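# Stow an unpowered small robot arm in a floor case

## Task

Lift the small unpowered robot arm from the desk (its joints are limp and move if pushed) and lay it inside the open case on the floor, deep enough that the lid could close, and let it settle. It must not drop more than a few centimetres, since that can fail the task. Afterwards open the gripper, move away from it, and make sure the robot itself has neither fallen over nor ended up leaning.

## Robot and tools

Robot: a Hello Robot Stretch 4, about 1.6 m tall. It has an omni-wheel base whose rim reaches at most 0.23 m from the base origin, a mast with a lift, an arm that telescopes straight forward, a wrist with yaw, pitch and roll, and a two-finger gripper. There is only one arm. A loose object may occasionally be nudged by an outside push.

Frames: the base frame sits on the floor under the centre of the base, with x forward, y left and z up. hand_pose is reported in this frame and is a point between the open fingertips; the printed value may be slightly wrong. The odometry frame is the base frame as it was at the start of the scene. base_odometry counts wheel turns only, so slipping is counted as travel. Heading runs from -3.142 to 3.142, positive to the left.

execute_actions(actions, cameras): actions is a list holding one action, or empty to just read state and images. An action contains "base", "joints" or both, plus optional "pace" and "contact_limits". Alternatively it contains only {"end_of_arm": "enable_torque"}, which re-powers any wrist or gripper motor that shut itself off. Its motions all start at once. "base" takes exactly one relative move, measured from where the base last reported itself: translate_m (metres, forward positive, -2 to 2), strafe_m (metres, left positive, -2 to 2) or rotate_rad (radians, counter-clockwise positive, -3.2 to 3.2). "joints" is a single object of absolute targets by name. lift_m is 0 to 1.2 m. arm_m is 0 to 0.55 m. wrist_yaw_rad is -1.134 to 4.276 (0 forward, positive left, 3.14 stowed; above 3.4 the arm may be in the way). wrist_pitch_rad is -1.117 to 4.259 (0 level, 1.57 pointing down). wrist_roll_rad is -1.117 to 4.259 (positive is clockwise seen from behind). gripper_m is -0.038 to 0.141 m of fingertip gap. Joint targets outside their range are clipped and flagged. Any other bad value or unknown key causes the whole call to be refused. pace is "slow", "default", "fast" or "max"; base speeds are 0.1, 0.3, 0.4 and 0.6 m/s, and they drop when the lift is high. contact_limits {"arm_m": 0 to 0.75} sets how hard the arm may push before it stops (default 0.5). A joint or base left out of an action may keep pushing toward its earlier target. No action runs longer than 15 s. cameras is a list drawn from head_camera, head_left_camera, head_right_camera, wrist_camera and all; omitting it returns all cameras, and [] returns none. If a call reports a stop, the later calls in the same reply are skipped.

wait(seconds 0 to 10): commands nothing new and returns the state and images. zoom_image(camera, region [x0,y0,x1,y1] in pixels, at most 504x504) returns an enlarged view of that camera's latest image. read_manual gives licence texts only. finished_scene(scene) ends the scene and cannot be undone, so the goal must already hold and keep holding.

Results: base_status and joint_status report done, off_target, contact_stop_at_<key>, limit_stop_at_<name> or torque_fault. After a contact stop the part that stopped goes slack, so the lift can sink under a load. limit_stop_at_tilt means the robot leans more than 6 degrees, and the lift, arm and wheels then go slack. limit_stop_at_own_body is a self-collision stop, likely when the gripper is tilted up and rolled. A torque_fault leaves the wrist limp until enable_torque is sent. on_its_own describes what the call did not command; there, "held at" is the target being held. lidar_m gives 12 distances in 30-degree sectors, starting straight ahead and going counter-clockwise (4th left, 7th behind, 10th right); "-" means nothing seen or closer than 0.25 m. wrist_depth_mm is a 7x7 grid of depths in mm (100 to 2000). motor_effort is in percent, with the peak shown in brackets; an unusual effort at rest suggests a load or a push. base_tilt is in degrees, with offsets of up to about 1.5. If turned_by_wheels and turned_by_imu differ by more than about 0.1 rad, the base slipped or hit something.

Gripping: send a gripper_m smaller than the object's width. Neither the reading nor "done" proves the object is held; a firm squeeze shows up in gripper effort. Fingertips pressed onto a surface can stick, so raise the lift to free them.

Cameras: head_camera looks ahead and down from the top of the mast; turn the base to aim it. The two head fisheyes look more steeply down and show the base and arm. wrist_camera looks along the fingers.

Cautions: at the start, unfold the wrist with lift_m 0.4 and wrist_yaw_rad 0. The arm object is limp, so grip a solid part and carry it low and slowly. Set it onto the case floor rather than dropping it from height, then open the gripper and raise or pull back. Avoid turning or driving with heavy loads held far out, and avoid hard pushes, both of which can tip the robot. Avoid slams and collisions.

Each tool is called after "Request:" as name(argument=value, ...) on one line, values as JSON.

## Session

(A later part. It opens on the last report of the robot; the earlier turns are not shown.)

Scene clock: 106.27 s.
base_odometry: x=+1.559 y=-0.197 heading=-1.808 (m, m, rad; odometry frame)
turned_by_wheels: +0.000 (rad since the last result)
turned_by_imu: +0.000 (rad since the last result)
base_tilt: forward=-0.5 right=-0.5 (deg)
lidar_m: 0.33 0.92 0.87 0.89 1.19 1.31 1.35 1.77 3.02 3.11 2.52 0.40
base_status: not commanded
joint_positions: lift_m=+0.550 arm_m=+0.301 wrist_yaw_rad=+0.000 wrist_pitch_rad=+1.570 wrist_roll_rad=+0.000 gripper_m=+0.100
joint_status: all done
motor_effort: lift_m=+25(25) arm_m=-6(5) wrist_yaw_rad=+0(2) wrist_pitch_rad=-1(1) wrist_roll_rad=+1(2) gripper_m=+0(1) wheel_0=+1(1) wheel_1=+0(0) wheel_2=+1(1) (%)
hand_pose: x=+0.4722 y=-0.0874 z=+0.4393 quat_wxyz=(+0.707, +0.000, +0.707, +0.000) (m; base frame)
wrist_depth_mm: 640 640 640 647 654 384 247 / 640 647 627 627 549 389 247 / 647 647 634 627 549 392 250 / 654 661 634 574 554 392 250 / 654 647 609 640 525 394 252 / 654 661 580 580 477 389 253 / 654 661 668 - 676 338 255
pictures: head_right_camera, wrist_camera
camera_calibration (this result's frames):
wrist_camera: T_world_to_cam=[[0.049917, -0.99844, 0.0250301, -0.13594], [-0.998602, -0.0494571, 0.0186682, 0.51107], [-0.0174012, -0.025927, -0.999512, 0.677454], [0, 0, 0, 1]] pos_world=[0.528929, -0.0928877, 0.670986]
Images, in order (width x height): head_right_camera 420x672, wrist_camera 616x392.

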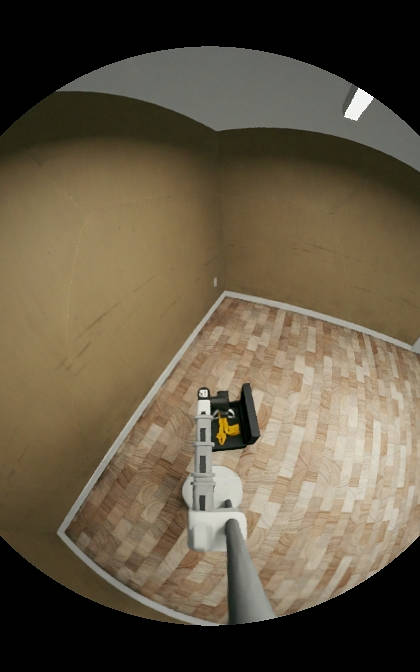

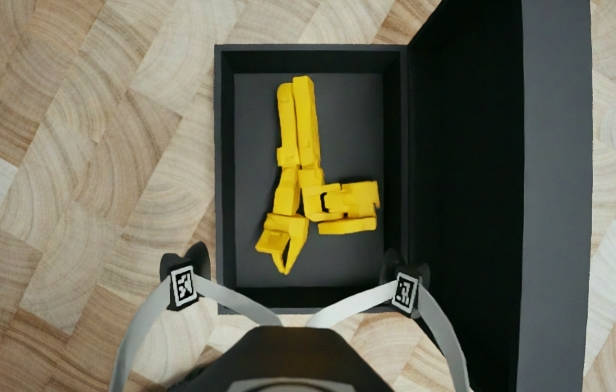

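Request:
execute_actions(actions=[{"base":{"translate_m":-0.45},"joints":{"arm_m":0.0}}], cameras=["head_camera"])

Request:
finished_scene(scene=2)

Scene clock: 109.40 s.
base_odometry: x=+1.665 y=+0.240 heading=-1.808 (m, m, rad; odometry frame)
turned_by_wheels: +0.000 (rad since the last result)
turned_by_imu: +0.000 (rad since the last result)
base_tilt: forward=-0.4 right=-0.6 (deg)
lidar_m: 0.76 1.13 1.06 1.10 0.95 0.89 0.95 1.25 2.82 2.90 2.95 0.82
base_status: done
joint_positions: lift_m=+0.550 arm_m=+0.001 wrist_yaw_rad=+0.000 wrist_pitch_rad=+1.570 wrist_roll_rad=+0.000 gripper_m=+0.100
joint_status: all done
motor_effort: lift_m=+25(25) arm_m=-6(7) wrist_yaw_rad=+1(2) wrist_pitch_rad=-1(1) wrist_roll_rad=+2(2) gripper_m=-2(4) wheel_0=+0(3) wheel_1=+1(8) wheel_2=-1(8) (%)
hand_pose: x=+0.1721 y=-0.0874 z=+0.4393 quat_wxyz=(+0.707, +0.000, +0.707, +0.000) (m; base frame)
wrist_depth_mm: 634 647 647 654 661 654 661 / 640 647 647 654 654 661 668 / 647 647 654 661 661 661 676 / 647 661 521 661 661 668 668 / 654 452 449 452 668 676 683 / 654 452 449 455 462 676 683 / 661 452 452 - 676 676 691
pictures: head_camera
Images, in order (width x height): head_camera 420x560.

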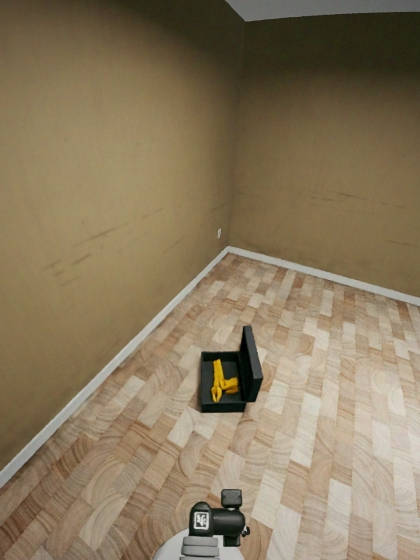

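The scene is finished: the task was done.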